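# Sweep lentils into scrap well, set sponge on counter

## Task

Move every lentil from the counter into the scrap well while keeping all other items on the counter; afterwards the yellow sponge must rest entirely on open counter surface, clear of the well and not propped against anything. It fails if the gripper still bears most of the sponge's weight at the end, and anything that stays in place only because the robot holds it does not count.

## Robot and tools

Robot: a single arm with six revolute joints and a two-finger parallel gripper. The only camera is cam_wrist (504x504 pixels), mounted on the hand. A calibration is given (pinhole with small radial distortion, focal length about 412 px, centre near (251, 249)) along with a world-to-camera transform; these numbers are only approximately right and shift a little as joint readings vary.

Frames: the scene frame has its origin on the table surface straight beneath the arm base, +z upward, and +y on the left when facing along +x. The base itself may sit slightly tilted. In the gripper's own frame the fingers extend along +x and close along y. end_effector_position marks the spot between the finger pads, roughly 3 to 4 cm short of the fingertips; at long reach it can be somewhat wrong.

Tool execute_actions takes "actions", a list holding zero or one item, and an optional boolean "pictures" (images arrive by default). An empty list changes nothing and just reports the state. A motion item is {"rows": [...], "steps": n}, with 1 to 15 rows and n from 1 to 15 (15 if omitted). Each row holds exactly 7 numbers for the one arm: waist, shoulder, elbow, wrist pitch, wrist yaw, wrist roll, then gripper opening. The first six are absolute joint targets in radians, in the same form the Joint positions line prints them, not offsets. One row is used per control step (each 1/30 s); if steps exceed rows, the final row keeps being applied. Ranges: waist -3.054..3.054, shoulder 0..3.142, elbow 0..2.356, wrist pitch -1.571..1.571, wrist yaw -1.571..1.571, wrist roll -3.142..3.142. A row is rejected (and nothing moves) if a target sits over 0.010 rad beyond a range end and also farther out than the last reported angle. True ends may differ by 0.010 rad; asking past one clips the joint there and the reply may say "joint sent to its limit", possibly referring to an earlier motion still running. Missing that message does not prove there is more room.

The opening is an absolute value from -1 to +1: +1 means fully open (pads 0.088 m apart), empty fingers close at about -0.80, and anything lower gives no further travel. Full open to closed takes at least about half a second. A wait item is {"steps": n} with n up to 300 and no rows; it sends nothing and returns after that many steps counted from the previous result, with your reply time included.

Motion limits: each joint's target is held within a fixed distance of its measured angle each step (0.211 rad for waist, shoulder, elbow; 0.213 wrist pitch; 0.267 wrist yaw; 0.228 wrist roll), and if the targets would place the hand over 70 mm from where it is, all are pulled back proportionally. Far moves therefore take several calls. Friction may leave joints short, particularly at long reach, and tiny changes may not happen at all, so read Joint positions after each move. Between calls the arm continues toward your last row until it nearly stops or a step is HELD; only a fresh action makes it go further.

Result lines: end_effector_position (m) and end_effector_quat_wxyz plus linear and angular velocities, in the scene frame; Joint positions and Joint velocities in row order, with the pad gap (m) last; grip_measured, the measured opening on the command scale; Joint torques (total drive output, nonzero even in free air); External joint torques (estimated outside load incl. friction and held weight, or "no reading"). "joint command not followed" means the clearance check altered or blocked targets (mounts and posts count as part of the arm). HELD marks steps where your row was not fully sent. MOTOR HOT appears from 50 °C; at 95 °C an OVER-TEMPERATURE FAULT holds the arm, and if it fails to cool within 30 to 60 s power is cut and the arm goes limp. Avoid holding loads longer than needed.

Gripping: readings may carry a constant error up to about 1 mm, and while squeezing something rigid they read narrower than the pads really are by up to about 3 mm (0.061 on the scale). To hold, command an opening below grip_measured; about 0.07 below holds firmly, smaller differences hold gently. Parts thinner than about 3 mm get proportionally less force. Pad force tops out around 34 to 49 N each, with a brief spike on first contact. Loose objects or a held part may get an occasional brief push or tug.

Load limits (N m): waist 17, shoulder 21.1, elbow 21, wrist pitch 5.55, wrist yaw 5.53, wrist roll 5.19, held weight included. Reaching one triggers a TORQUE FAULT: a 10 s stop and the remainder of that call is dropped. Do not shove hard into the counter or objects.

zoom_image: {"camera": "cam_wrist", "region": [x0, y0, x1, y1]} in pixels of the latest full image, origin top-left, at most 504 by 504; returns an enlarged, more detailed view.

finished_scene: {"scene": k} with k the current scene's number; it ends that scene irreversibly, grades it, and shows the next task if any. The goal must already hold and persist: open the gripper and withdraw before calling, so nothing relies on the robot. Answering without any tool call ends everything.

Avoid dropping, slamming or flinging items, and never let anything leave the table.

Each tool is called after "Emit:" as name([rows], argument=value, ...), one row to a line, values as JSON.

## Session

Emit:
execute_actions(actions=[])

Scene clock: 0.00 s of 4539.00 s.
end_effector_position=(+0.3127, +0.0970, +0.1574) grip_measured=+0.827 end_effector_quat_wxyz=(+0.631, +0.320, +0.627, -0.328) end_effector_velocity=(-0.002, -0.002, -0.001) end_effector_angular_velocity=(-0.011, +0.009, -0.010)
Joint positions: [ 0.263  1.842  1.422 -1.189  0.014  1.26   0.08 ]
Joint velocities: [-0.002  0.002 -0.002 -0.007  0.007  0.007 -0.   ]
Joint torques (N m, as the arm reports them, + toward a larger angle): no reading
External joint torques (N m, as the arm's controller estimates them; a push from outside toward a larger angle lowers the number): no reading
Motor temperatures (°C, as the motors report them): [35 34 35 32 32 34]
Heat: hottest waist 35 °C (+0.0 °C/min).

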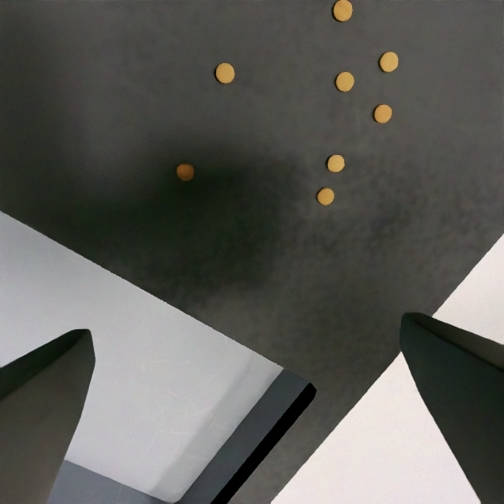

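Emit:
execute_actions([
  {"rows":[[0.263,1.5,1.9,-1.5,0,0,1]]},
], pictures=false)

Emit:
execute_actions([
  {"steps":45},
])

Scene clock: 16.70 s of 4539.00 s.
end_effector_position=(+0.2768, +0.0866, +0.3874) grip_measured=+0.986 end_effector_quat_wxyz=(+0.848, +0.133, +0.513, +0.007) end_effector_velocity=(-0.064, -0.020, +0.125) end_effector_angular_velocity=(-0.839, -0.644, +1.749)
Joint positions: [ 0.263  1.486  1.893 -1.491  0.005  0.491  0.087]
Joint velocities: [-0.002 -0.232  0.242 -0.11  -0.007 -2.015  0.   ]
Joint torques (N m, as the arm reports them, + toward a larger angle): [ 0.04 -1.45  3.75  0.89 -0.09 -0.06]
External joint torques (N m, as the arm's controller estimates them; a push from outside toward a larger angle lowers the number): [ 0.03 -0.17  0.05 -0.23 -0.11 -0.05]
Motor temperatures (°C, as the motors report them): [35 38 37 32 32 34]
Heat: hottest shoulder 38 °C (+10.8 °C/min).
Steps of this call (steps 1 to 90: nothing new was sent; then 13.20 s passed at rest; steps 91 to 105: all 15 steps of this action). Readings (joint positions):
91: [0.263 1.829 1.441 -1.219 0.014 1.225]
92: [0.263 1.817 1.463 -1.261 0.013 1.184]
94: [0.263 1.766 1.522 -1.332 0.011 1.105]
98: [0.263 1.628 1.673 -1.424 0.008 0.939]
105: the state above

Scene clock: 18.20 s of 4539.00 s.
end_effector_position=(+0.2785, +0.0873, +0.3852) grip_measured=+0.987 end_effector_quat_wxyz=(+0.852, -0.077, +0.501, +0.131) end_effector_velocity=(-0.003, +0.002, +0.001) end_effector_angular_velocity=(+0.021, +0.009, +0.002)
Joint positions: [ 0.263  1.499  1.9   -1.498  0.004  0.003  0.087]
Joint velocities: [-0.002 -0.002  0.002 -0.007 -0.022  0.007 -0.   ]
Joint torques (N m, as the arm reports them, + toward a larger angle): [ 0.   -4.61  4.85  0.82 -0.11 -0.06]
External joint torques (N m, as the arm's controller estimates them; a push from outside toward a larger angle lowers the number): [-0.01 -0.06 -0.46 -0.32 -0.1  -0.07]
Motor temperatures (°C, as the motors report them): [35 38 37 32 32 34]
Heat: hottest shoulder 38 °C (+9.9 °C/min).
Steps of this call (steps 1 to 30: the robot went on to your last target; steps 31 to 45: nothing new was sent). Readings (joint positions):
1: [0.263 1.481 1.898 -1.493 0.004 0.423]
2: [0.263 1.481 1.900 -1.494 0.004 0.355]
4: [0.263 1.489 1.900 -1.497 0.004 0.219]
8: [0.263 1.499 1.900 -1.498 0.004 0.052]
45: the state above
The arm was judged still, so your last target was given up. Only a new action makes it travel on or press farther. Fingers that are still opening or closing keep moving.
camera_calibration (this result's frames):
cam_wrist: T_world_to_cam=[[0.242847, -0.969716, 0.0259911, 0.00785356], [-0.955358, -0.243727, -0.166999, 0.382732], [0.168276, 0.0157244, -0.985614, 0.40815], [0, 0, 0, 1]] pos_world=[0.295056, 0.09448, 0.46599]

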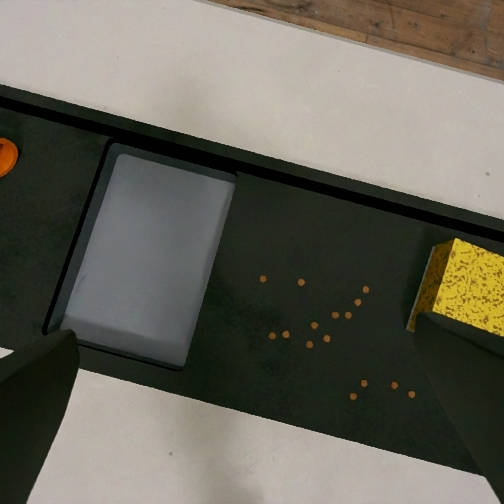

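Emit:
execute_actions([
  {"rows":[[-0.35,1.5,1.9,-1.5,0,0,1]]},
], pictures=false)

Emit:
execute_actions([
  {"steps":15},
])

Scene clock: 44.40 s of 4539.00 s.
end_effector_position=(+0.2796, -0.0931, +0.3826) grip_measured=+0.987 end_effector_quat_wxyz=(+0.851, +0.083, +0.504, -0.123) end_effector_velocity=(-0.002, -0.008, +0.001) end_effector_angular_velocity=(+0.014, -0.011, -0.020)
Joint positions: [-0.342  1.5    1.9   -1.498  0.004 -0.001  0.087]
Joint velocities: [-0.037 -0.002 -0.002  0.007 -0.022 -0.007 -0.   ]
Joint torques (N m, as the arm reports them, + toward a larger angle): [-0.19 -5.09  4.91  0.82 -0.09  0.04]
External joint torques (N m, as the arm's controller estimates them; a push from outside toward a larger angle lowers the number): [-0.21 -0.51 -0.43 -0.33 -0.08  0.04]
Motor temperatures (°C, as the motors report them): [35 38 39 33 32 34]
Heat: hottest elbow 39 °C (+5.4 °C/min).
Steps of this call (steps 1 to 90: nothing new was sent; then 22.70 s passed at rest; steps 91 to 105: all 15 steps of this action). Readings (joint positions):
91: [0.236 1.499 1.900 -1.498 -0.013 -0.001]
92: [0.182 1.499 1.900 -1.498 -0.012 -0.001]
94: [0.054 1.500 1.900 -1.498 -0.004 -0.001]
98: [-0.202 1.500 1.900 -1.498 -0.003 -0.001]
105: the state above

Scene clock: 44.90 s of 4539.00 s.
end_effector_position=(+0.2792, -0.0943, +0.3826) grip_measured=+0.987 end_effector_quat_wxyz=(+0.850, +0.084, +0.504, -0.125) end_effector_velocity=(-0.005, -0.000, -0.002) end_effector_angular_velocity=(-0.003, +0.024, +0.001)
Joint positions: [-0.347  1.5    1.9   -1.498  0.003 -0.001  0.087]
Joint velocities: [-0.002 -0.002 -0.002 -0.022  0.007 -0.007 -0.   ]
Joint torques (N m, as the arm reports them, + toward a larger angle): [-0.19 -4.98  4.92  0.83 -0.12  0.03]
External joint torques (N m, as the arm's controller estimates them; a push from outside toward a larger angle lowers the number): [-0.3  -0.39 -0.4  -0.3  -0.1   0.03]
Motor temperatures (°C, as the motors report them): [35 38 39 33 32 34]
Heat: hottest elbow 39 °C (+5.3 °C/min).
Steps of this call (steps 1 to 15: the robot went on to your last target). Readings (joint positions):
1: [-0.343 1.500 1.900 -1.498 0.004 -0.001]
2: [-0.344 1.500 1.900 -1.498 0.004 -0.001]
4: [-0.345 1.500 1.900 -1.498 0.003 -0.001]
8: [-0.346 1.500 1.900 -1.498 0.003 -0.001]
15: the state above
The arm was judged still, so your last target was given up. Only a new action makes it travel on or press farther. Fingers that are still opening or closing keep moving.
camera_calibration (this result's frames):
cam_wrist: T_world_to_cam=[[-0.352386, -0.935807, 0.00942593, 0.00738629], [-0.924704, 0.34662, -0.157408, 0.382151], [0.144036, -0.0641844, -0.987489, 0.408251], [0, 0, 0, 1]] pos_world=[0.297177, -0.0993455, 0.463227]

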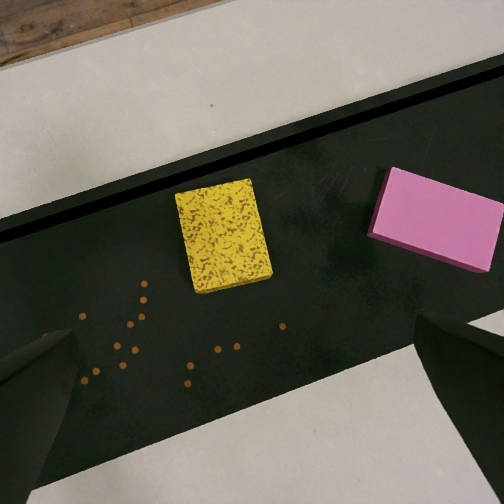

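Emit:
execute_actions([
  {"rows":[[-0.305,2.068,1.783,-1.319,0,-0.15,1]]},
], pictures=false)

Emit:
execute_actions([
  {"steps":20},
])

Scene clock: 66.27 s of 4539.00 s.
end_effector_position=(+0.3726, -0.1031, +0.1725) grip_measured=+0.987 end_effector_quat_wxyz=(+0.708, +0.047, +0.704, -0.036) end_effector_velocity=(-0.027, +0.014, -0.235) end_effector_angular_velocity=(+0.173, +0.673, +0.058)
Joint positions: [-0.308  2.056  1.782 -1.322  0.003 -0.145  0.087]
Joint velocities: [ 0.007  0.52  -0.168 -0.007  0.007 -0.037 -0.   ]
Joint torques (N m, as the arm reports them, + toward a larger angle): [  0.61 -12.16   6.33   0.21  -0.11  -0.08]
External joint torques (N m, as the arm's controller estimates them; a push from outside toward a larger angle lowers the number): [ 0.42  0.75 -1.47 -0.17 -0.08 -0.08]
Motor temperatures (°C, as the motors report them): [35 38 39 34 32 34]
Heat: hottest elbow 39 °C (+3.0 °C/min).
Steps of this call (steps 1 to 90: nothing new was sent; then 17.87 s passed at rest; steps 91 to 105: all 15 steps of this action). Readings (joint positions):
91: [-0.345 1.518 1.889 -1.478 0.003 -0.024]
92: [-0.339 1.533 1.881 -1.443 0.003 -0.049]
94: [-0.328 1.594 1.863 -1.391 0.003 -0.085]
98: [-0.315 1.777 1.819 -1.346 0.003 -0.124]
105: the state above

Scene clock: 66.93 s of 4539.00 s.
end_effector_position=(+0.3728, -0.1029, +0.1676) grip_measured=+0.987 end_effector_quat_wxyz=(+0.703, +0.047, +0.708, -0.034) end_effector_velocity=(-0.002, +0.001, +0.000) end_effector_angular_velocity=(+0.009, +0.005, +0.005)
Joint positions: [-0.308  2.068  1.78  -1.321  0.003 -0.148  0.087]
Joint velocities: [-0.002 -0.002 -0.002 -0.007 -0.007 -0.007 -0.   ]
Joint torques (N m, as the arm reports them, + toward a larger angle): [ 0.49 -9.18  5.49  0.27 -0.13 -0.09]
External joint torques (N m, as the arm's controller estimates them; a push from outside toward a larger angle lowers the number): [ 0.3  -0.03 -0.22 -0.05 -0.1  -0.09]
Motor temperatures (°C, as the motors report them): [35 39 39 34 32 34]
Heat: hottest shoulder 39 °C (+3.0 °C/min).
Steps of this call (steps 1 to 20: the robot went on to your last target). Readings (joint positions):
1: [-0.308 2.068 1.777 -1.322 0.003 -0.146]
2: [-0.308 2.073 1.777 -1.322 0.003 -0.147]
4: [-0.308 2.072 1.777 -1.322 0.003 -0.147]
8: [-0.308 2.068 1.780 -1.321 0.003 -0.147]
20: the state above
camera_calibration (this result's frames):
cam_wrist: T_world_to_cam=[[-0.151971, -0.987798, 0.0340452, -0.0498838], [-0.927457, 0.154425, 0.340553, 0.335619], [-0.341655, 0.0201788, -0.939609, 0.363674], [0, 0, 0, 1]] pos_world=[0.427942, -0.108442, 0.229113]

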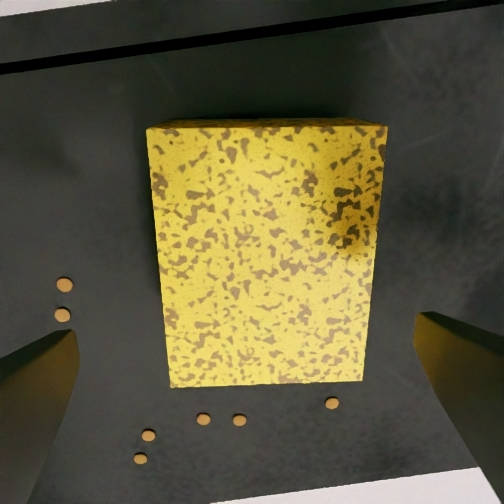

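Emit:
execute_actions([
  {"rows":[[-0.328,2.068,1.783,-1.319,0,-0.165,1],[-0.328,2.068,1.783,-1.319,0,-0.165,1],[-0.328,2.068,1.783,-1.319,0,-0.165,1],[-0.328,2.072,1.76,-1.292,0,-0.165,1],[-0.328,2.077,1.736,-1.264,0,-0.165,1],[-0.328,2.081,1.713,-1.236,0,-0.165,1],[-0.328,2.086,1.69,-1.208,0,-0.165,1],[-0.328,2.09,1.667,-1.18,0,-0.165,1],[-0.328,2.095,1.643,-1.152,0,-0.165,1],[-0.328,2.099,1.62,-1.125,0,-0.165,1],[-0.328,2.104,1.597,-1.097,0,-0.165,1]]},
], pictures=false)

Emit:
execute_actions([
  {"steps":15},
])

Scene clock: 77.97 s of 4539.00 s.
end_effector_position=(+0.3731, -0.1093, +0.1128) grip_measured=+0.987 end_effector_quat_wxyz=(+0.704, +0.048, +0.707, -0.035) end_effector_velocity=(-0.013, +0.008, -0.073) end_effector_angular_velocity=(+0.045, +0.076, +0.006)
Joint positions: [-0.326  2.1    1.61  -1.115  0.003 -0.162  0.087]
Joint velocities: [-0.002  0.081 -0.173  0.168 -0.022 -0.007 -0.   ]
Joint torques (N m, as the arm reports them, + toward a larger angle): [ 0.05 -9.44  5.21  0.43 -0.1  -0.07]
External joint torques (N m, as the arm's controller estimates them; a push from outside toward a larger angle lowers the number): [-0.23  1.11 -1.18 -0.01 -0.05 -0.07]
Motor temperatures (°C, as the motors report them): [35 42 40 34 32 34]
Heat: hottest shoulder 42 °C (+4.0 °C/min).
Steps of this call (steps 1 to 15: the robot went on to your last target; steps 16 to 90: nothing new was sent; then 7.53 s passed at rest; steps 91 to 105: all 15 steps of this action). Readings (joint positions):
91: [-0.309 2.068 1.780 -1.321 0.003 -0.152]
92: [-0.312 2.068 1.780 -1.321 0.003 -0.155]
94: [-0.318 2.068 1.778 -1.315 0.003 -0.159]
98: [-0.326 2.068 1.726 -1.235 0.003 -0.161]
105: the state above

Scene clock: 78.47 s of 4539.00 s.
end_effector_position=(+0.3747, -0.1097, +0.1106) grip_measured=+0.987 end_effector_quat_wxyz=(+0.707, +0.048, +0.705, -0.036) end_effector_velocity=(-0.002, +0.001, +0.002) end_effector_angular_velocity=(+0.008, +0.000, -0.010)
Joint positions: [-0.326  2.102  1.603 -1.099  0.003 -0.163  0.087]
Joint velocities: [-0.002 -0.007 -0.002 -0.007 -0.007  0.007 -0.   ]
Joint torques (N m, as the arm reports them, + toward a larger angle): [ 0.07 -9.17  4.62  0.28 -0.09 -0.08]
External joint torques (N m, as the arm's controller estimates them; a push from outside toward a larger angle lowers the number): [-0.13  0.15 -0.98 -0.04 -0.06 -0.08]
Motor temperatures (°C, as the motors report them): [35 42 40 34 32 34]
Heat: hottest shoulder 42 °C (+4.0 °C/min).
Steps of this call (steps 1 to 15: the robot went on to your last target). Readings (joint positions):
1: [-0.326 2.102 1.606 -1.110 0.003 -0.163]
2: [-0.326 2.102 1.604 -1.107 0.003 -0.163]
4: [-0.326 2.102 1.604 -1.102 0.003 -0.163]
8: [-0.326 2.102 1.604 -1.100 0.003 -0.163]
15: the state above
camera_calibration (this result's frames):
cam_wrist: T_world_to_cam=[[-0.155944, -0.987167, 0.0343814, -0.0527643], [-0.930507, 0.158493, 0.330206, 0.360565], [-0.331418, 0.0195014, -0.943282, 0.307364], [0, 0, 0, 1]] pos_world=[0.429146, -0.115228, 0.172685]

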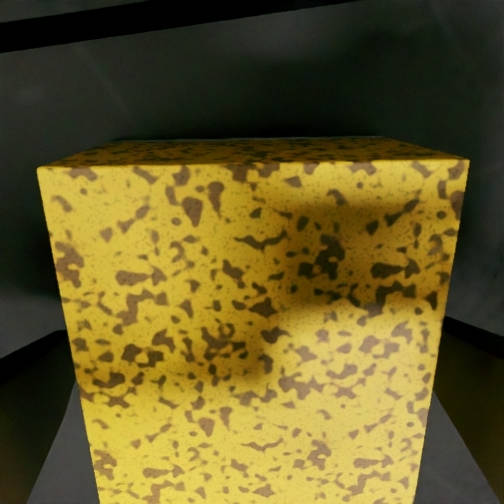

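Emit:
execute_actions([
  {"rows":[[-0.328,2.104,1.597,-1.097,0,-0.165,0.85],[-0.328,2.104,1.597,-1.097,0,-0.165,0.75],[-0.328,2.104,1.597,-1.097,0,-0.165,0.68],[-0.328,2.104,1.597,-1.097,0,-0.165,0.62],[-0.328,2.104,1.597,-1.097,0,-0.165,0.57],[-0.328,2.104,1.597,-1.097,0,-0.165,0.5]]},
])

Scene clock: 82.43 s of 4539.00 s.
end_effector_position=(+0.3747, -0.1097, +0.1106) grip_measured=+0.509 end_effector_quat_wxyz=(+0.707, +0.048, +0.705, -0.036) end_effector_velocity=(-0.004, +0.006, +0.000) end_effector_angular_velocity=(+0.027, +0.015, +0.025)
Joint positions: [-0.326  2.102  1.603 -1.099  0.003 -0.163  0.064]
Joint velocities: [ 0.002 -0.002 -0.002 -0.022 -0.022 -0.022 -0.003]
Joint torques (N m, as the arm reports them, + toward a larger angle): [ 0.09 -9.07  4.55  0.27 -0.09 -0.06]
External joint torques (N m, as the arm's controller estimates them; a push from outside toward a larger angle lowers the number): [-0.13  0.19 -1.03 -0.06 -0.05 -0.06]
Motor temperatures (°C, as the motors report them): [35 43 40 33 32 34]
Heat: hottest shoulder 43 °C (+5.1 °C/min).
Steps of this call (steps 1 to 15: the robot went on to your last target; steps 16 to 90: nothing new was sent; then 0.47 s passed at rest; steps 91 to 105: all 15 steps of this action). Readings (joint positions):
91: [-0.326 2.102 1.603 -1.099 0.003 -0.163]
92: [-0.326 2.102 1.603 -1.099 0.003 -0.163]
94: [-0.326 2.102 1.603 -1.099 0.003 -0.163]
98: [-0.326 2.102 1.603 -1.099 0.003 -0.163]
105: the state above
camera_calibration (this result's frames):
cam_wrist: T_world_to_cam=[[-0.155944, -0.987167, 0.0343814, -0.0527643], [-0.930507, 0.158493, 0.330206, 0.360565], [-0.331418, 0.0195014, -0.943282, 0.307364], [0, 0, 0, 1]] pos_world=[0.429146, -0.115228, 0.172685]

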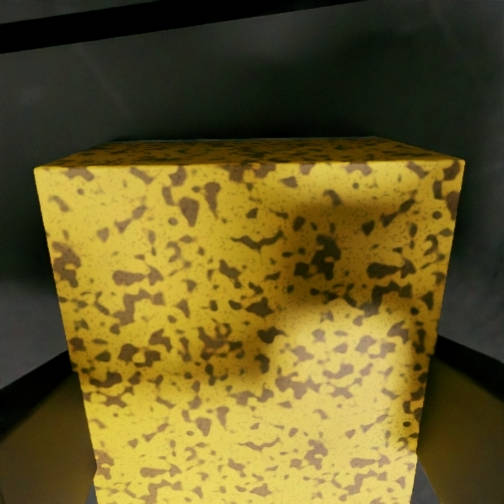

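Emit:
execute_actions([
  {"rows":[[-0.328,2.104,1.597,-1.097,0,-0.165,0.45],[-0.328,2.104,1.597,-1.097,0,-0.165,0.41],[-0.328,2.104,1.597,-1.097,0,-0.165,0.41],[-0.328,2.104,1.597,-1.097,0,-0.165,0.41],[-0.328,2.101,1.612,-1.115,0,-0.165,0.41],[-0.328,2.098,1.627,-1.133,0,-0.165,0.41],[-0.328,2.095,1.642,-1.151,0,-0.165,0.41],[-0.328,2.092,1.657,-1.169,0,-0.165,0.41],[-0.328,2.089,1.672,-1.187,0,-0.165,0.41],[-0.328,2.085,1.69,-1.205,0,-0.165,0.41],[-0.328,2.08,1.7,-1.22,0,-0.165,0.41]]},
], pictures=false)

Emit:
execute_actions([
  {"rows":[[-0.345,2.065,1.68,-1.215,0,-0.18,0.41],[-0.365,2.05,1.66,-1.21,0,-0.2,0.41],[-0.39,2.033,1.635,-1.2,0,-0.23,0.41],[-0.415,2.016,1.61,-1.195,0,-0.255,0.41],[-0.44,2.0,1.585,-1.187,0,-0.28,0.41],[-0.465,1.982,1.56,-1.18,0,-0.305,0.41],[-0.49,1.965,1.535,-1.172,0,-0.33,0.41],[-0.515,1.948,1.51,-1.164,0,-0.355,0.41],[-0.54,1.931,1.485,-1.156,0,-0.38,0.41],[-0.565,1.914,1.46,-1.148,0,-0.405,0.41],[-0.59,1.897,1.434,-1.14,0,-0.43,0.41]]},
], pictures=false)

Emit:
execute_actions([
  {"steps":15},
])

Scene clock: 112.97 s of 4539.00 s.
end_effector_position=(+0.3735, -0.1099, +0.1370) grip_measured=+0.414 end_effector_quat_wxyz=(+0.703, +0.048, +0.708, -0.035) end_effector_velocity=(+0.008, -0.003, +0.059) end_effector_angular_velocity=(-0.020, -0.099, +0.017)
Joint positions: [-0.326  2.088  1.689 -1.209  0.003 -0.163  0.059]
Joint velocities: [-0.002 -0.085  0.11  -0.095 -0.007 -0.022 -0.001]
Joint torques (N m, as the arm reports them, + toward a larger angle): [ 0.04 -9.61  5.72 -0.01 -0.1  -0.05]
External joint torques (N m, as the arm's controller estimates them; a push from outside toward a larger angle lowers the number): [-0.17 -1.02  0.41 -0.29 -0.07 -0.05]
Motor temperatures (°C, as the motors report them): [35 48 40 33 32 34]
Heat: hottest shoulder 48 °C (+9.1 °C/min).
Steps of this call (steps 1 to 15: the robot went on to your last target; steps 16 to 90: nothing new was sent; then 27.03 s passed at rest; steps 91 to 105: all 15 steps of this action). Readings (joint positions):
91: [-0.326 2.102 1.603 -1.099 0.003 -0.163]
92: [-0.326 2.102 1.603 -1.099 0.003 -0.163]
94: [-0.326 2.102 1.603 -1.099 0.003 -0.163]
98: [-0.326 2.102 1.620 -1.137 0.003 -0.163]
105: the state above

Scene clock: 113.47 s of 4539.00 s.
end_effector_position=(+0.2937, -0.1815, +0.1379) grip_measured=+0.413 end_effector_quat_wxyz=(+0.705, +0.058, +0.706, -0.036) end_effector_velocity=(-0.033, -0.016, -0.003) end_effector_angular_velocity=(+0.008, -0.038, +0.067)
Joint positions: [-0.593  1.912  1.453 -1.147  0.    -0.414  0.059]
Joint velocities: [-0.1   -0.095 -0.134  0.066 -0.022 -0.168  0.   ]
Joint torques (N m, as the arm reports them, + toward a larger angle): [ 1.49 -9.14  4.47  0.32 -0.01 -0.07]
External joint torques (N m, as the arm's controller estimates them; a push from outside toward a larger angle lowers the number): [ 0.15 -1.25 -1.1  -0.03  0.16 -0.05]
Motor temperatures (°C, as the motors report them): [35 48 40 33 32 34]
Heat: hottest shoulder 48 °C (+9.1 °C/min).
Steps of this call (steps 1 to 15: all 15 steps of this action). Readings (joint positions):
1: [-0.328 2.083 1.689 -1.210 0.003 -0.167]
2: [-0.331 2.078 1.686 -1.210 0.001 -0.176]
4: [-0.353 2.058 1.660 -1.204 -0.000 -0.210]
8: [-0.450 1.997 1.573 -1.181 -0.000 -0.298]
15: the state above

Scene clock: 113.97 s of 4539.00 s.
end_effector_position=(+0.2924, -0.1802, +0.1372) grip_measured=+0.413 end_effector_quat_wxyz=(+0.705, +0.052, +0.706, -0.031) end_effector_velocity=(-0.003, +0.002, -0.003) end_effector_angular_velocity=(+0.003, +0.019, -0.019)
Joint positions: [-0.592  1.907  1.442 -1.142  0.    -0.427  0.059]
Joint velocities: [ 0.002  0.002 -0.007 -0.007  0.007  0.022 -0.   ]
Joint torques (N m, as the arm reports them, + toward a larger angle): [ 0.38 -9.1   4.38  0.29 -0.04 -0.08]
External joint torques (N m, as the arm's controller estimates them; a push from outside toward a larger angle lowers the number): [ 0.12 -1.17 -1.17  0.    0.01 -0.08]
Motor temperatures (°C, as the motors report them): [35 48 40 33 32 34]
Heat: hottest shoulder 48 °C (+9.1 °C/min).
Steps of this call (steps 1 to 15: the robot went on to your last target). Readings (joint positions):
1: [-0.594 1.910 1.450 -1.145 0.000 -0.418]
2: [-0.593 1.909 1.448 -1.144 0.000 -0.421]
4: [-0.592 1.908 1.444 -1.143 0.000 -0.425]
8: [-0.592 1.907 1.442 -1.142 0.000 -0.427]
15: the state above
camera_calibration (this result's frames):
cam_wrist: T_world_to_cam=[[-0.155912, -0.987539, 0.0213936, -0.134472], [-0.928918, 0.153952, 0.336766, 0.284252], [-0.335863, 0.0326328, -0.941345, 0.309959], [0, 0, 0, 1]] pos_world=[0.347184, -0.186673, 0.198929]

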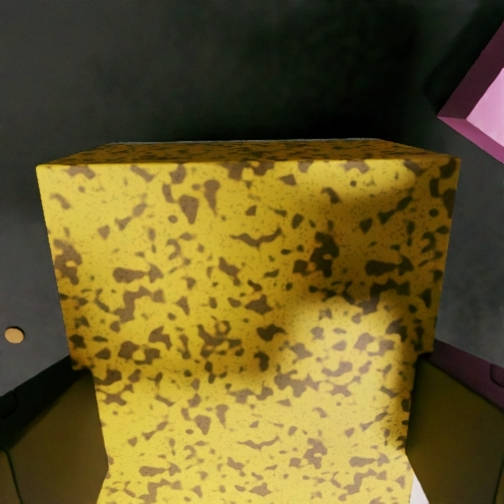

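Emit:
execute_actions([
  {"rows":[[-0.59,1.908,1.43,-1.128,0,-0.43,0.41],[-0.59,1.91,1.419,-1.114,0,-0.43,0.41],[-0.59,1.912,1.408,-1.1,0,-0.43,0.41],[-0.59,1.914,1.397,-1.086,0,-0.43,0.41],[-0.59,1.916,1.386,-1.072,0,-0.43,0.41],[-0.59,1.918,1.375,-1.058,0,-0.43,0.41],[-0.59,1.92,1.364,-1.044,0,-0.43,0.41],[-0.59,1.923,1.353,-1.03,0,-0.43,0.41],[-0.59,1.925,1.342,-1.02,0,-0.43,0.41]]},
], pictures=false)

Emit:
execute_actions([
  {"steps":12},
], pictures=false)

Scene clock: 120.43 s of 4539.00 s.
end_effector_position=(+0.2919, -0.1791, +0.1109) grip_measured=+0.413 end_effector_quat_wxyz=(+0.709, +0.050, +0.703, -0.033) end_effector_velocity=(-0.000, +0.003, -0.004) end_effector_angular_velocity=(+0.005, -0.006, +0.010)
Joint positions: [-0.592  1.918  1.35  -1.026  0.    -0.428  0.059]
Joint velocities: [ 0.002 -0.002 -0.022  0.022 -0.007 -0.007  0.   ]
Joint torques (N m, as the arm reports them, + toward a larger angle): [ 0.4  -7.48  4.52  0.29 -0.01 -0.08]
External joint torques (N m, as the arm's controller estimates them; a push from outside toward a larger angle lowers the number): [ 0.13  0.61 -0.99 -0.03  0.04 -0.08]
Motor temperatures (°C, as the motors report them): [35 49 39 33 32 34]
Heat: hottest shoulder 49 °C (+10.1 °C/min).
Steps of this call (steps 1 to 15: the robot went on to your last target; steps 16 to 90: nothing new was sent; then 2.97 s passed at rest; steps 91 to 105: all 15 steps of this action). Readings (joint positions):
91: [-0.592 1.907 1.441 -1.139 0.000 -0.428]
92: [-0.592 1.907 1.438 -1.132 0.000 -0.428]
94: [-0.592 1.907 1.426 -1.111 0.000 -0.428]
98: [-0.592 1.908 1.385 -1.063 0.000 -0.428]
105: the state above

Scene clock: 120.83 s of 4539.00 s.
end_effector_position=(+0.2925, -0.1795, +0.1108) grip_measured=+0.413 end_effector_quat_wxyz=(+0.710, +0.050, +0.701, -0.034) end_effector_velocity=(-0.005, +0.002, +0.000) end_effector_angular_velocity=(+0.018, +0.015, +0.001)
Joint positions: [-0.592  1.918  1.349 -1.022  0.    -0.428  0.059]
Joint velocities: [-0.007 -0.002 -0.002 -0.022 -0.007 -0.007 -0.   ]
Joint torques (N m, as the arm reports them, + toward a larger angle): [ 0.31 -7.1   4.24  0.3  -0.03 -0.06]
External joint torques (N m, as the arm's controller estimates them; a push from outside toward a larger angle lowers the number): [ 0.13  0.77 -1.21 -0.03  0.02 -0.06]
Motor temperatures (°C, as the motors report them): [35 49 39 33 32 34]
Heat: hottest shoulder 49 °C (+10.0 °C/min).
Steps of this call (steps 1 to 12: the robot went on to your last target). Readings (joint positions):
1: [-0.592 1.918 1.350 -1.025 0.000 -0.428]
2: [-0.592 1.918 1.350 -1.023 0.000 -0.428]
4: [-0.592 1.918 1.350 -1.023 0.000 -0.428]
8: [-0.592 1.918 1.349 -1.022 0.000 -0.428]
12: the state above

Emit:
execute_actions([
  {"rows":[[-0.575,1.918,1.326,-1.012,0,-0.413,0.41],[-0.557,1.906,1.311,-1.009,0,-0.397,0.41],[-0.537,1.893,1.294,-1.005,0,-0.377,0.41],[-0.517,1.88,1.277,-1.001,0,-0.357,0.41],[-0.496,1.868,1.261,-0.998,0,-0.336,0.41],[-0.476,1.857,1.246,-0.994,0,-0.316,0.41],[-0.454,1.846,1.232,-0.991,0,-0.294,0.41],[-0.432,1.835,1.218,-0.988,0,-0.272,0.41],[-0.41,1.825,1.205,-0.985,0,-0.25,0.41],[-0.387,1.815,1.193,-0.982,0,-0.227,0.41],[-0.364,1.806,1.183,-0.98,0,-0.204,0.41],[-0.341,1.798,1.173,-0.979,0,-0.181,0.41],[-0.317,1.79,1.164,-0.977,0,-0.157,0.41],[-0.293,1.783,1.155,-0.976,0,-0.133,0.41],[-0.269,1.777,1.147,-0.975,0,-0.109,0.41]]},
], pictures=false)

Emit:
execute_actions([
  {"steps":12},
])

Scene clock: 136.77 s of 4539.00 s.
end_effector_position=(+0.2932, -0.0857, +0.1074) grip_measured=+0.413 end_effector_quat_wxyz=(+0.704, +0.048, +0.707, -0.033) end_effector_velocity=(-0.008, +0.227, +0.000) end_effector_angular_velocity=(-0.008, +0.035, +0.020)
Joint positions: [-0.326  1.803  1.177 -0.981  0.    -0.166  0.059]
Joint velocities: [ 0.701 -0.222 -0.291  0.037 -0.007  0.681 -0.   ]
Joint torques (N m, as the arm reports them, + toward a larger angle): [ 0.49 -8.05  4.3   0.31  0.    0.06]
External joint torques (N m, as the arm's controller estimates them; a push from outside toward a larger angle lowers the number): [ 0.34 -1.05 -1.05  0.    0.03  0.06]
Motor temperatures (°C, as the motors report them): [35 48 39 33 32 34]
Heat: hottest shoulder 48 °C (+6.0 °C/min).
Steps of this call (steps 1 to 15: the robot went on to your last target; steps 16 to 90: nothing new was sent; then 12.43 s passed at rest; steps 91 to 105: all 15 steps of this action). Readings (joint positions):
91: [-0.590 1.918 1.346 -1.019 0.000 -0.426]
92: [-0.587 1.917 1.341 -1.015 0.000 -0.419]
94: [-0.566 1.909 1.318 -1.008 0.000 -0.393]
98: [-0.487 1.870 1.260 -0.997 0.000 -0.321]
105: the state above

Scene clock: 137.17 s of 4539.00 s.
end_effector_position=(+0.2923, -0.0681, +0.1073) grip_measured=+0.413 end_effector_quat_wxyz=(+0.704, +0.047, +0.708, -0.033) end_effector_velocity=(-0.001, +0.002, +0.003) end_effector_angular_velocity=(+0.006, -0.004, -0.020)
Joint positions: [-0.271  1.786  1.155 -0.977  0.    -0.112  0.059]
Joint velocities: [ 0.002 -0.012 -0.002 -0.007 -0.007  0.022 -0.   ]
Joint torques (N m, as the arm reports them, + toward a larger angle): [ 0.34 -7.94  4.12  0.28  0.02  0.08]
External joint torques (N m, as the arm's controller estimates them; a push from outside toward a larger angle lowers the number): [ 0.18 -1.06 -1.34 -0.05  0.04  0.08]
Motor temperatures (°C, as the motors report them): [35 48 39 33 32 34]
Heat: hottest shoulder 48 °C (+6.1 °C/min).
Steps of this call (steps 1 to 12: the robot went on to your last target). Readings (joint positions):
1: [-0.305 1.797 1.169 -0.980 0.000 -0.149]
2: [-0.289 1.793 1.164 -0.980 0.000 -0.138]
4: [-0.273 1.788 1.159 -0.978 0.000 -0.124]
8: [-0.271 1.786 1.156 -0.977 0.000 -0.114]
12: the state above
camera_calibration (this result's frames):
cam_wrist: T_world_to_cam=[[-0.150544, -0.988072, 0.0324026, -0.0258894], [-0.92798, 0.152537, 0.33998, 0.276202], [-0.340867, 0.0211129, -0.939874, 0.278713], [0, 0, 0, 1]] pos_world=[0.347416, -0.0735962, 0.168891]

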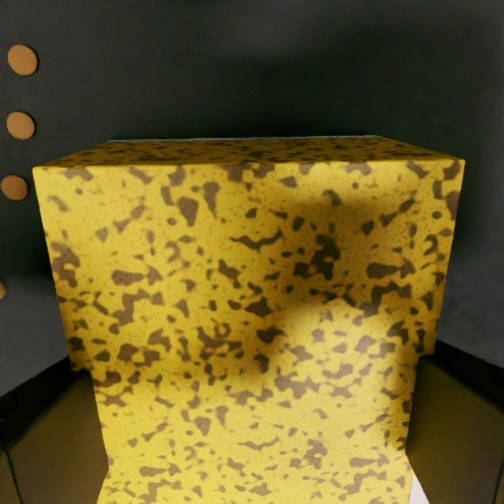

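Emit:
execute_actions([
  {"rows":[[-0.244,1.771,1.14,-0.973,0,-0.084,0.41],[-0.219,1.766,1.134,-0.972,0,-0.059,0.41],[-0.194,1.762,1.129,-0.971,0,-0.034,0.41],[-0.168,1.758,1.124,-0.971,0,-0.008,0.41],[-0.143,1.755,1.12,-0.97,0,0.017,0.41],[-0.117,1.753,1.118,-0.97,0,0.043,0.41],[-0.092,1.752,1.116,-0.969,0,0.068,0.41],[-0.066,1.752,1.115,-0.969,0,0.094,0.41],[-0.04,1.753,1.114,-0.969,0,0.12,0.41],[-0.014,1.755,1.115,-0.969,0,0.146,0.41],[0.012,1.758,1.116,-0.969,0,0.172,0.41],[0.037,1.761,1.118,-0.97,0,0.197,0.41],[0.063,1.764,1.12,-0.97,0,0.223,0.41],[0.088,1.768,1.124,-0.971,0,0.248,0.41],[0.114,1.772,1.129,-0.971,0,0.274,0.41]]},
], pictures=false)

Emit:
execute_actions([
  {"rows":[[0.139,1.776,1.134,-0.972,0,0.299,0.41],[0.164,1.78,1.14,-0.973,0,0.324,0.41],[0.189,1.785,1.147,-0.975,0,0.349,0.41],[0.213,1.791,1.155,-0.976,0,0.373,0.41],[0.237,1.798,1.164,-0.977,0,0.397,0.41],[0.261,1.805,1.173,-0.979,0,0.421,0.41],[0.284,1.813,1.183,-0.98,0,0.444,0.41],[0.307,1.822,1.193,-0.982,0,0.467,0.41],[0.33,1.832,1.205,-0.985,0,0.49,0.41],[0.352,1.842,1.218,-0.988,0,0.512,0.41],[0.374,1.853,1.232,-0.991,0,0.534,0.41],[0.396,1.864,1.246,-0.994,0,0.556,0.41],[0.416,1.874,1.261,-0.998,0,0.576,0.41],[0.43,1.882,1.272,-1.0,0,0.59,0.41]]},
], pictures=false)

Emit:
execute_actions([
  {"steps":12},
])

Scene clock: 146.73 s of 4539.00 s.
end_effector_position=(+0.2916, +0.0279, +0.1081) grip_measured=+0.413 end_effector_quat_wxyz=(+0.703, +0.043, +0.709, -0.038) end_effector_velocity=(-0.024, +0.226, +0.002) end_effector_angular_velocity=(-0.007, +0.006, +0.019)
Joint positions: [ 0.052  1.763  1.125 -0.971  0.     0.212  0.059]
Joint velocities: [ 0.759 -0.002 -0.002 -0.007 -0.022  0.74   0.   ]
Joint torques (N m, as the arm reports them, + toward a larger angle): [ 0.44 -5.89  5.17  0.23  0.02  0.1 ]
External joint torques (N m, as the arm's controller estimates them; a push from outside toward a larger angle lowers the number): [ 0.32  0.55 -0.25 -0.05  0.03  0.11]
Motor temperatures (°C, as the motors report them): [35 48 39 33 32 34]
Heat: hottest shoulder 48 °C (+4.0 °C/min).
Steps of this call (steps 1 to 30: the robot went on to your last target; steps 31 to 90: nothing new was sent; then 6.07 s passed at rest; steps 91 to 105: all 15 steps of this action). Readings (joint positions):
91: [-0.269 1.784 1.153 -0.976 0.000 -0.104]
92: [-0.262 1.782 1.151 -0.975 0.000 -0.091]
94: [-0.229 1.775 1.142 -0.974 0.000 -0.055]
98: [-0.128 1.764 1.128 -0.972 0.000 0.036]
105: the state above

Scene clock: 147.23 s of 4539.00 s.
end_effector_position=(+0.2891, +0.1387, +0.1087) grip_measured=+0.413 end_effector_quat_wxyz=(+0.706, +0.038, +0.706, -0.040) end_effector_velocity=(-0.007, +0.170, +0.001) end_effector_angular_velocity=(+0.010, -0.041, +0.107)
Joint positions: [ 0.401  1.859  1.245 -0.992  0.     0.556  0.059]
Joint velocities: [ 0.481  0.208  0.271 -0.022 -0.007  0.374 -0.   ]
Joint torques (N m, as the arm reports them, + toward a larger angle): [-0.69 -6.79  5.42 -0.11  0.07  0.12]
External joint torques (N m, as the arm's controller estimates them; a push from outside toward a larger angle lowers the number): [ 0.14  0.73  0.23 -0.25 -0.04  0.09]
Motor temperatures (°C, as the motors report them): [35 48 39 33 32 34]
Heat: hottest shoulder 48 °C (+4.0 °C/min).
Steps of this call (steps 1 to 15: all 15 steps of this action). Readings (joint positions):
1: [0.077 1.763 1.125 -0.971 0.000 0.238]
2: [0.102 1.764 1.126 -0.971 0.000 0.263]
4: [0.152 1.772 1.133 -0.972 0.000 0.313]
8: [0.249 1.796 1.164 -0.976 0.000 0.410]
15: the state above

Scene clock: 147.63 s of 4539.00 s.
end_effector_position=(+0.2883, +0.1483, +0.1090) grip_measured=+0.413 end_effector_quat_wxyz=(+0.706, +0.038, +0.706, -0.041) end_effector_velocity=(-0.002, -0.001, +0.003) end_effector_angular_velocity=(-0.012, +0.008, +0.024)
Joint positions: [ 0.429  1.873  1.264 -0.998  0.     0.587  0.059]
Joint velocities: [ 0.002 -0.002  0.007 -0.022  0.007 -0.022 -0.   ]
Joint torques (N m, as the arm reports them, + toward a larger angle): [ 0.04 -6.57  5.77  0.03  0.05  0.13]
External joint torques (N m, as the arm's controller estimates them; a push from outside toward a larger angle lowers the number): [ 0.05  0.95  0.28 -0.3   0.02  0.13]
Motor temperatures (°C, as the motors report them): [35 48 39 33 32 34]
Heat: hottest shoulder 48 °C (+4.1 °C/min).
Steps of this call (steps 1 to 12: the robot went on to your last target). Readings (joint positions):
1: [0.415 1.865 1.253 -0.992 0.000 0.566]
2: [0.423 1.868 1.257 -0.994 0.000 0.572]
4: [0.429 1.870 1.261 -0.997 0.000 0.581]
8: [0.429 1.872 1.263 -0.997 0.000 0.586]
12: the state above
camera_calibration (this result's frames):
cam_wrist: T_world_to_cam=[[-0.150346, -0.987033, 0.0562237, 0.184493], [-0.929408, 0.160498, 0.332328, 0.238926], [-0.337042, -0.00229056, -0.941487, 0.276849], [0, 0, 0, 1]] pos_world=[0.343108, 0.144388, 0.170875]

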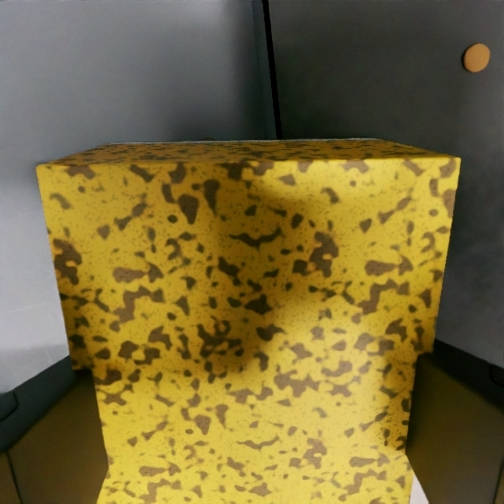

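Emit:
execute_actions([
  {"rows":[[0.43,1.87,1.285,-1.02,0,0.59,0.41],[0.43,1.86,1.3,-1.045,0,0.59,0.41],[0.43,1.85,1.315,-1.07,0,0.59,0.41],[0.43,1.84,1.33,-1.1,0,0.59,0.41],[0.43,1.82,1.345,-1.13,0,0.59,0.41],[0.42,1.78,1.35,-1.16,0,0.55,0.41],[0.4,1.73,1.35,-1.2,0,0.5,0.41],[0.37,1.67,1.35,-1.23,0,0.45,0.41],[0.33,1.6,1.34,-1.27,0,0.4,0.41],[0.28,1.52,1.33,-1.31,0,0.33,0.41],[0.23,1.43,1.32,-1.35,0,0.26,0.41],[0.17,1.33,1.3,-1.39,0,0.19,0.41],[0.11,1.23,1.29,-1.43,0,0.12,0.41],[0.05,1.13,1.28,-1.47,0,0.05,0.41],[0,1.05,1.27,-1.5,0,0,0.41]]},
], pictures=false)

Emit:
execute_actions([
  {"steps":25},
])

Scene clock: 156.23 s of 4539.00 s.
end_effector_position=(+0.2359, +0.0444, +0.2400) grip_measured=+0.413 end_effector_quat_wxyz=(+0.742, +0.002, +0.670, +0.016) end_effector_velocity=(-0.325, -0.479, +0.266) end_effector_angular_velocity=(-0.058, -0.334, +0.083)
Joint positions: [ 0.145  1.42   1.313 -1.392 -0.001  0.171  0.059]
Joint velocities: [-1.658 -1.624 -0.261 -1.048 -0.007 -1.751 -0.   ]
Joint torques (N m, as the arm reports them, + toward a larger angle): [ 0.81 -5.15  3.94 -0.06  0.09 -0.06]
External joint torques (N m, as the arm's controller estimates them; a push from outside toward a larger angle lowers the number): [-0.04 -0.74 -1.   -0.25  0.16 -0.06]
Motor temperatures (°C, as the motors report them): [35 47 40 33 32 34]
Heat: hottest shoulder 47 °C (+1.0 °C/min).
Steps of this call (steps 1 to 30: the robot went on to your last target; steps 31 to 90: nothing new was sent; then 5.10 s passed at rest; steps 91 to 105: all 15 steps of this action). Readings (joint positions):
91: [0.429 1.873 1.267 -1.004 0.000 0.588]
92: [0.429 1.873 1.272 -1.015 0.000 0.588]
94: [0.429 1.870 1.291 -1.051 0.000 0.588]
98: [0.418 1.793 1.324 -1.155 0.000 0.526]
105: the state above

Scene clock: 157.07 s of 4539.00 s.
end_effector_position=(+0.1709, +0.0052, +0.2946) grip_measured=+0.413 end_effector_quat_wxyz=(+0.813, -0.010, +0.582, +0.021) end_effector_velocity=(-0.002, +0.003, -0.001) end_effector_angular_velocity=(+0.023, +0.008, -0.002)
Joint positions: [ 0.003  1.052  1.277 -1.498  0.004  0.003  0.059]
Joint velocities: [-0.002 -0.002 -0.002 -0.007 -0.022  0.007 -0.   ]
Joint torques (N m, as the arm reports them, + toward a larger angle): [-0.31 -2.2   4.49  0.6  -0.11 -0.08]
External joint torques (N m, as the arm's controller estimates them; a push from outside toward a larger angle lowers the number): [-0.34 -0.59 -1.09 -0.28 -0.1  -0.09]
Motor temperatures (°C, as the motors report them): [35 47 40 33 32 34]
Heat: hottest shoulder 47 °C (+1.0 °C/min).
Steps of this call (steps 1 to 25: the robot went on to your last target). Readings (joint positions):
1: [0.093 1.362 1.303 -1.425 0.001 0.120]
2: [0.054 1.303 1.293 -1.451 0.004 0.084]
4: [0.020 1.184 1.283 -1.476 0.004 0.042]
8: [0.008 1.055 1.284 -1.497 0.004 0.011]
25: the state above
camera_calibration (this result's frames):
cam_wrist: T_world_to_cam=[[-0.0078962, -0.999569, 0.0282804, -0.000908494], [-0.999917, 0.00818038, 0.00994691, 0.199009], [-0.010174, -0.0281995, -0.999551, 0.373145], [0, 0, 0, 1]] pos_world=[0.202781, 0.00798643, 0.371023]

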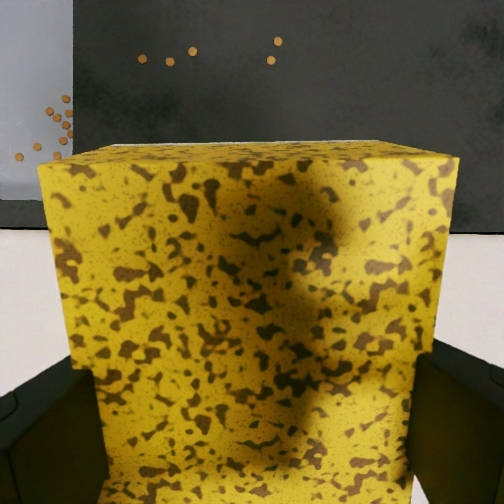

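Emit:
execute_actions([
  {"rows":[[-0.02,1.11,1.29,-1.48,0,-0.01,0.41],[-0.04,1.18,1.31,-1.455,0,-0.02,0.41],[-0.06,1.25,1.33,-1.43,0,-0.025,0.41],[-0.08,1.32,1.35,-1.405,0,-0.03,0.41],[-0.1,1.39,1.37,-1.38,0,-0.04,0.41],[-0.12,1.46,1.39,-1.355,0,-0.05,0.41],[-0.14,1.53,1.41,-1.33,0,-0.055,0.41],[-0.16,1.6,1.43,-1.305,0,-0.06,0.41],[-0.18,1.67,1.45,-1.28,0,-0.07,0.41],[-0.2,1.74,1.47,-1.255,0,-0.08,0.41],[-0.22,1.81,1.49,-1.23,0,-0.085,0.41],[-0.24,1.87,1.51,-1.205,0,-0.09,0.41],[-0.255,1.92,1.52,-1.185,0,-0.1,0.41],[-0.265,1.95,1.53,-1.17,0,-0.105,0.41],[-0.265,1.971,1.533,-1.166,0,-0.105,0.41]]},
], pictures=false)

Emit:
execute_actions([
  {"steps":20},
], pictures=false)

Emit:
execute_actions([
  {"rows":[[-0.265,1.974,1.522,-1.152,0,-0.105,0.41],[-0.265,1.977,1.511,-1.138,0,-0.105,0.41],[-0.265,1.98,1.5,-1.124,0,-0.105,0.41],[-0.265,1.983,1.489,-1.11,0,-0.105,0.41],[-0.265,1.986,1.478,-1.096,0,-0.105,0.41],[-0.265,1.99,1.467,-1.082,0,-0.105,0.41],[-0.265,1.994,1.456,-1.068,0,-0.105,0.41],[-0.265,1.998,1.445,-1.054,0,-0.105,0.41],[-0.265,2.002,1.434,-1.043,0,-0.105,0.41]]},
], pictures=false)

Emit:
execute_actions([
  {"steps":10},
])

Scene clock: 174.17 s of 4539.00 s.
end_effector_position=(+0.3403, -0.0691, +0.1802) grip_measured=+0.413 end_effector_quat_wxyz=(+0.733, +0.038, +0.678, -0.034) end_effector_velocity=(+0.186, -0.178, -0.452) end_effector_angular_velocity=(+0.162, +0.862, -0.264)
Joint positions: [-0.239  1.835  1.509 -1.197  0.002 -0.092  0.059]
Joint velocities: [-0.418  1.658  0.339  0.447  0.007 -0.139  0.   ]
Joint torques (N m, as the arm reports them, + toward a larger angle): [ 0.67 -6.79  4.97 -0.07 -0.04 -0.11]
External joint torques (N m, as the arm's controller estimates them; a push from outside toward a larger angle lowers the number): [ 0.    1.07 -0.11 -0.06  0.03 -0.09]
Motor temperatures (°C, as the motors report them): [35 43 40 33 32 34]
Heat: hottest shoulder 43 °C (-5.0 °C/min).
Steps of this call (steps 1 to 15: the robot went on to your last target; steps 16 to 90: nothing new was sent; then 13.60 s passed at rest; steps 91 to 105: all 15 steps of this action). Readings (joint positions):
91: [-0.001 1.060 1.278 -1.498 0.003 -0.001]
92: [-0.009 1.080 1.285 -1.495 0.002 -0.006]
94: [-0.038 1.164 1.316 -1.455 0.002 -0.016]
98: [-0.109 1.412 1.385 -1.360 0.002 -0.044]
105: the state above

Scene clock: 174.83 s of 4539.00 s.
end_effector_position=(+0.3500, -0.0799, +0.1398) grip_measured=+0.413 end_effector_quat_wxyz=(+0.703, +0.048, +0.709, -0.035) end_effector_velocity=(+0.001, -0.000, +0.000) end_effector_angular_velocity=(+0.006, -0.009, +0.019)
Joint positions: [-0.265  1.969  1.527 -1.167  0.002 -0.103  0.059]
Joint velocities: [-0.002 -0.002 -0.002  0.007 -0.007 -0.022 -0.   ]
Joint torques (N m, as the arm reports them, + toward a larger angle): [ 0.09 -8.34  5.78  0.22 -0.06 -0.07]
External joint torques (N m, as the arm's controller estimates them; a push from outside toward a larger angle lowers the number): [-0.1   0.05  0.14 -0.11 -0.03 -0.07]
Motor temperatures (°C, as the motors report them): [35 43 40 33 32 34]
Heat: hottest shoulder 43 °C (-5.1 °C/min).
Steps of this call (steps 1 to 20: the robot went on to your last target). Readings (joint positions):
1: [-0.251 1.881 1.516 -1.184 0.002 -0.095]
2: [-0.258 1.917 1.517 -1.179 0.002 -0.097]
4: [-0.265 1.961 1.517 -1.177 0.002 -0.100]
8: [-0.265 1.969 1.523 -1.170 0.002 -0.102]
20: the state above

Scene clock: 175.33 s of 4539.00 s.
end_effector_position=(+0.3512, -0.0796, +0.1093) grip_measured=+0.413 end_effector_quat_wxyz=(+0.705, +0.047, +0.707, -0.035) end_effector_velocity=(+0.003, -0.000, +0.001) end_effector_angular_velocity=(+0.002, -0.023, +0.004)
Joint positions: [-0.265  1.996  1.441 -1.049  0.002 -0.103  0.059]
Joint velocities: [-0.002 -0.007 -0.007  0.022 -0.007 -0.007 -0.   ]
Joint torques (N m, as the arm reports them, + toward a larger angle): [ 0.13 -7.8   4.68  0.33 -0.04 -0.07]
External joint torques (N m, as the arm's controller estimates them; a push from outside toward a larger angle lowers the number): [-0.04  0.97 -0.97 -0.03 -0.01 -0.07]
Motor temperatures (°C, as the motors report them): [35 43 40 33 32 34]
Heat: hottest shoulder 43 °C (-5.0 °C/min).
Steps of this call (steps 1 to 15: all 15 steps of this action). Readings (joint positions):
1: [-0.265 1.969 1.527 -1.165 0.002 -0.103]
2: [-0.265 1.969 1.526 -1.158 0.002 -0.103]
4: [-0.265 1.969 1.517 -1.135 0.002 -0.103]
8: [-0.265 1.976 1.480 -1.086 0.002 -0.103]
15: the state above

Scene clock: 175.67 s of 4539.00 s.
end_effector_position=(+0.3521, -0.0798, +0.1093) grip_measured=+0.413 end_effector_quat_wxyz=(+0.706, +0.047, +0.706, -0.035) end_effector_velocity=(+0.001, -0.000, +0.002) end_effector_angular_velocity=(+0.005, -0.014, +0.005)
Joint positions: [-0.265  1.996  1.441 -1.045  0.002 -0.103  0.059]
Joint velocities: [-0.002 -0.007 -0.002  0.007 -0.007 -0.007 -0.   ]
Joint torques (N m, as the arm reports them, + toward a larger angle): [ 0.22 -7.9   4.39  0.3  -0.06 -0.06]
External joint torques (N m, as the arm's controller estimates them; a push from outside toward a larger angle lowers the number): [ 0.09  0.65 -1.2  -0.05 -0.03 -0.06]
Motor temperatures (°C, as the motors report them): [35 43 40 33 32 34]
Heat: hottest shoulder 43 °C (-5.1 °C/min).
Steps of this call (steps 1 to 10: the robot went on to your last target). Readings (joint positions):
1: [-0.265 1.996 1.441 -1.047 0.002 -0.103]
2: [-0.265 1.996 1.441 -1.046 0.002 -0.103]
4: [-0.265 1.996 1.441 -1.045 0.002 -0.103]
8: [-0.265 1.996 1.441 -1.045 0.002 -0.103]
10: the state above
camera_calibration (this result's frames):
cam_wrist: T_world_to_cam=[[-0.154304, -0.987415, 0.0346674, -0.0273804], [-0.929784, 0.156987, 0.332952, 0.334519], [-0.334204, 0.0191425, -0.942306, 0.298922], [0, 0, 0, 1]] pos_world=[0.406706, -0.0852731, 0.171247]

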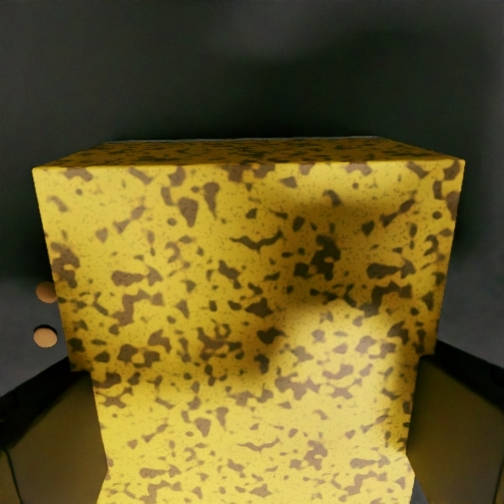

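Emit:
execute_actions([
  {"rows":[[-0.25,1.994,1.428,-1.04,0,-0.09,0.41],[-0.232,1.989,1.423,-1.039,0,-0.072,0.41],[-0.21,1.984,1.416,-1.037,0,-0.05,0.41],[-0.182,1.978,1.408,-1.034,0,-0.022,0.41],[-0.154,1.974,1.402,-1.032,0,0.006,0.41],[-0.126,1.97,1.397,-1.031,0,0.034,0.41],[-0.097,1.968,1.393,-1.03,0,0.063,0.41],[-0.069,1.967,1.391,-1.029,0,0.091,0.41],[-0.04,1.968,1.39,-1.029,0,0.12,0.41],[-0.011,1.971,1.391,-1.029,0,0.149,0.41],[0.017,1.975,1.393,-1.03,0,0.177,0.41],[0.046,1.979,1.397,-1.031,0,0.206,0.41],[0.074,1.983,1.402,-1.032,0,0.234,0.41],[0.102,1.988,1.408,-1.034,0,0.262,0.41],[0.13,1.993,1.416,-1.037,0,0.29,0.41]]},
], pictures=false)

Emit:
execute_actions([
  {"rows":[[0.157,2.0,1.425,-1.04,0,0.317,0.41],[0.185,2.007,1.436,-1.043,0,0.345,0.41],[0.212,2.016,1.448,-1.046,0,0.372,0.41],[0.238,2.025,1.462,-1.05,0,0.398,0.41],[0.264,2.036,1.477,-1.055,0,0.424,0.41],[0.29,2.047,1.494,-1.06,0,0.45,0.41],[0.315,2.059,1.512,-1.066,0,0.475,0.41],[0.34,2.072,1.532,-1.072,0,0.5,0.41],[0.355,2.08,1.545,-1.076,0,0.515,0.41],[0.365,2.085,1.553,-1.079,0,0.525,0.41]]},
])

Emit:
execute_actions([
  {"rows":[[0.365,2.075,1.565,-1.1,0,0.525,0.41],[0.365,2.065,1.58,-1.125,0,0.525,0.41],[0.365,2.055,1.595,-1.15,0,0.525,0.41],[0.365,2.04,1.61,-1.175,0,0.525,0.41],[0.365,2.02,1.62,-1.2,0,0.525,0.41],[0.35,1.97,1.61,-1.23,0,0.5,0.41],[0.33,1.9,1.59,-1.26,0,0.46,0.41],[0.3,1.82,1.56,-1.29,0,0.42,0.41],[0.27,1.73,1.52,-1.32,0,0.37,0.41],[0.23,1.63,1.48,-1.35,0,0.31,0.41],[0.19,1.52,1.44,-1.38,0,0.25,0.41],[0.14,1.4,1.4,-1.41,0,0.18,0.41],[0.09,1.27,1.35,-1.44,0,0.12,0.41],[0.04,1.13,1.3,-1.48,0,0.05,0.41],[0,1.0,1.24,-1.55,0,0,0.41]]},
], pictures=false)

Emit:
execute_actions([
  {"steps":30},
])

Scene clock: 185.00 s of 4539.00 s.
end_effector_position=(+0.3517, +0.0373, +0.1081) grip_measured=+0.413 end_effector_quat_wxyz=(+0.704, +0.043, +0.708, -0.038) end_effector_velocity=(-0.030, +0.296, +0.005) end_effector_angular_velocity=(-0.008, +0.005, -0.000)
Joint positions: [ 0.062  1.979  1.404 -1.032  0.002  0.223  0.059]
Joint velocities: [ 0.828  0.007  0.022 -0.022 -0.022  0.828 -0.   ]
Joint torques (N m, as the arm reports them, + toward a larger angle): [ 0.37 -7.12  5.82  0.06 -0.04  0.15]
External joint torques (N m, as the arm's controller estimates them; a push from outside toward a larger angle lowers the number): [ 0.34  1.06  0.29 -0.19 -0.04  0.15]
Motor temperatures (°C, as the motors report them): [35 45 40 33 32 34]
Heat: hottest shoulder 45 °C (-3.0 °C/min).
Steps of this call (steps 1 to 15: the robot went on to your last target; steps 16 to 90: nothing new was sent; then 5.83 s passed at rest; steps 91 to 105: all 15 steps of this action). Readings (joint positions):
91: [-0.264 1.996 1.440 -1.044 0.002 -0.102]
92: [-0.261 1.996 1.438 -1.042 0.002 -0.094]
94: [-0.241 1.994 1.431 -1.039 0.002 -0.065]
98: [-0.145 1.983 1.409 -1.034 0.002 0.029]
105: the state above

Scene clock: 185.50 s of 4539.00 s.
end_effector_position=(+0.3470, +0.1529, +0.1091) grip_measured=+0.413 end_effector_quat_wxyz=(+0.706, +0.034, +0.707, -0.036) end_effector_velocity=(+0.002, +0.001, +0.002) end_effector_angular_velocity=(-0.000, +0.018, -0.083)
Joint positions: [ 0.369  2.072  1.541 -1.075  0.001  0.515  0.059]
Joint velocities: [-0.002  0.022  0.042 -0.037 -0.007  0.081 -0.   ]
Joint torques (N m, as the arm reports them, + toward a larger angle): [-0.69 -7.68  5.78  0.02  0.02  0.13]
External joint torques (N m, as the arm's controller estimates them; a push from outside toward a larger angle lowers the number): [-0.11  1.34  0.21 -0.29 -0.07  0.12]
Motor temperatures (°C, as the motors report them): [35 45 40 33 32 34]
Heat: hottest shoulder 45 °C (-3.0 °C/min).
Steps of this call (steps 1 to 15: all 15 steps of this action). Readings (joint positions):
1: [0.089 1.980 1.407 -1.034 0.002 0.251]
2: [0.117 1.984 1.413 -1.037 0.002 0.278]
4: [0.171 1.996 1.430 -1.041 0.002 0.333]
8: [0.276 2.035 1.486 -1.058 0.002 0.438]
15: the state above
camera_calibration (this result's frames):
cam_wrist: T_world_to_cam=[[-0.138261, -0.988914, 0.0541483, 0.194092], [-0.931367, 0.148419, 0.332455, 0.295292], [-0.336806, -0.00446622, -0.941563, 0.297003], [0, 0, 0, 1]] pos_world=[0.401893, 0.14944, 0.170966]

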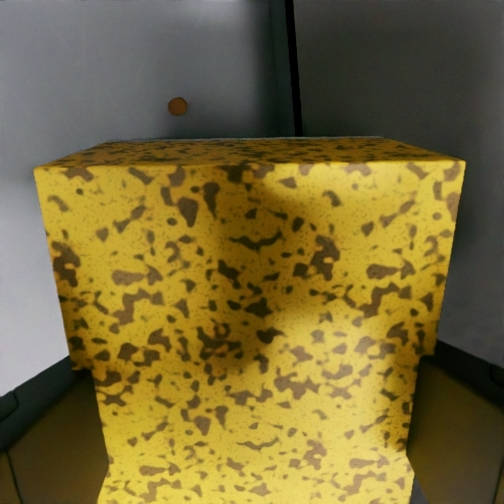

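Scene clock: 186.00 s of 4539.00 s.
end_effector_position=(+0.2604, +0.0432, +0.2221) grip_measured=+0.413 end_effector_quat_wxyz=(+0.705, +0.002, +0.710, +0.002) end_effector_velocity=(-0.503, -0.432, +0.082) end_effector_angular_velocity=(-0.104, +0.767, +0.153)
Joint positions: [ 0.123  1.593  1.401 -1.418  0.     0.17   0.059]
Joint velocities: [-1.253 -1.487 -1.14  -1.121  0.022 -1.399 -0.   ]
Joint torques (N m, as the arm reports them, + toward a larger angle): [ 1.2  -5.    3.27 -0.23 -0.02 -0.09]
External joint torques (N m, as the arm's controller estimates them; a push from outside toward a larger angle lowers the number): [-0.18 -0.81 -0.86 -0.32  0.13 -0.06]
Motor temperatures (°C, as the motors report them): [35 45 40 33 32 34]
Heat: hottest shoulder 45 °C (-3.0 °C/min).
Steps of this call (steps 1 to 15: all 15 steps of this action). Readings (joint positions):
1: [0.369 2.072 1.545 -1.081 0.001 0.518]
2: [0.368 2.072 1.551 -1.094 0.001 0.519]
4: [0.367 2.070 1.570 -1.130 0.001 0.521]
8: [0.354 1.985 1.581 -1.221 0.000 0.479]
15: the state above

Scene clock: 187.00 s of 4539.00 s.
end_effector_position=(+0.1509, +0.0045, +0.2894) grip_measured=+0.413 end_effector_quat_wxyz=(+0.803, -0.010, +0.595, +0.021) end_effector_velocity=(-0.005, +0.003, -0.000) end_effector_angular_velocity=(+0.018, +0.018, +0.011)
Joint positions: [ 0.003  1.003  1.247 -1.551  0.002  0.003  0.059]
Joint velocities: [-0.002 -0.002  0.002 -0.022 -0.022 -0.007 -0.   ]
Joint torques (N m, as the arm reports them, + toward a larger angle): [-0.29 -1.98  4.5   0.72 -0.06 -0.07]
External joint torques (N m, as the arm's controller estimates them; a push from outside toward a larger angle lowers the number): [-0.32 -0.73 -0.98 -0.09 -0.04 -0.07]
Motor temperatures (°C, as the motors report them): [35 45 40 33 32 34]
Heat: hottest shoulder 45 °C (-3.0 °C/min).
Steps of this call (steps 1 to 30: the robot went on to your last target). Readings (joint positions):
1: [0.084 1.539 1.362 -1.454 0.001 0.125]
2: [0.051 1.484 1.322 -1.486 0.002 0.088]
4: [0.017 1.371 1.271 -1.523 0.002 0.044]
8: [0.007 1.130 1.256 -1.540 0.002 0.012]
30: the state above
The arm was judged still, so your last target was given up. Only a new action makes it travel on or press farther. Fingers that are still opening or closing keep moving.
camera_calibration (this result's frames):
cam_wrist: T_world_to_cam=[[-0.00608188, -0.999568, 0.028751, -0.00202924], [-0.998992, 0.00735218, 0.0442855, 0.168899], [-0.0444778, -0.0284527, -0.998605, 0.372617], [0, 0, 0, 1]] pos_world=[0.18529, 0.00733182, 0.364676]

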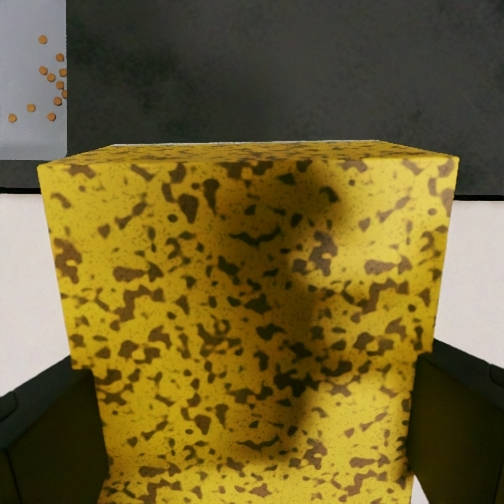

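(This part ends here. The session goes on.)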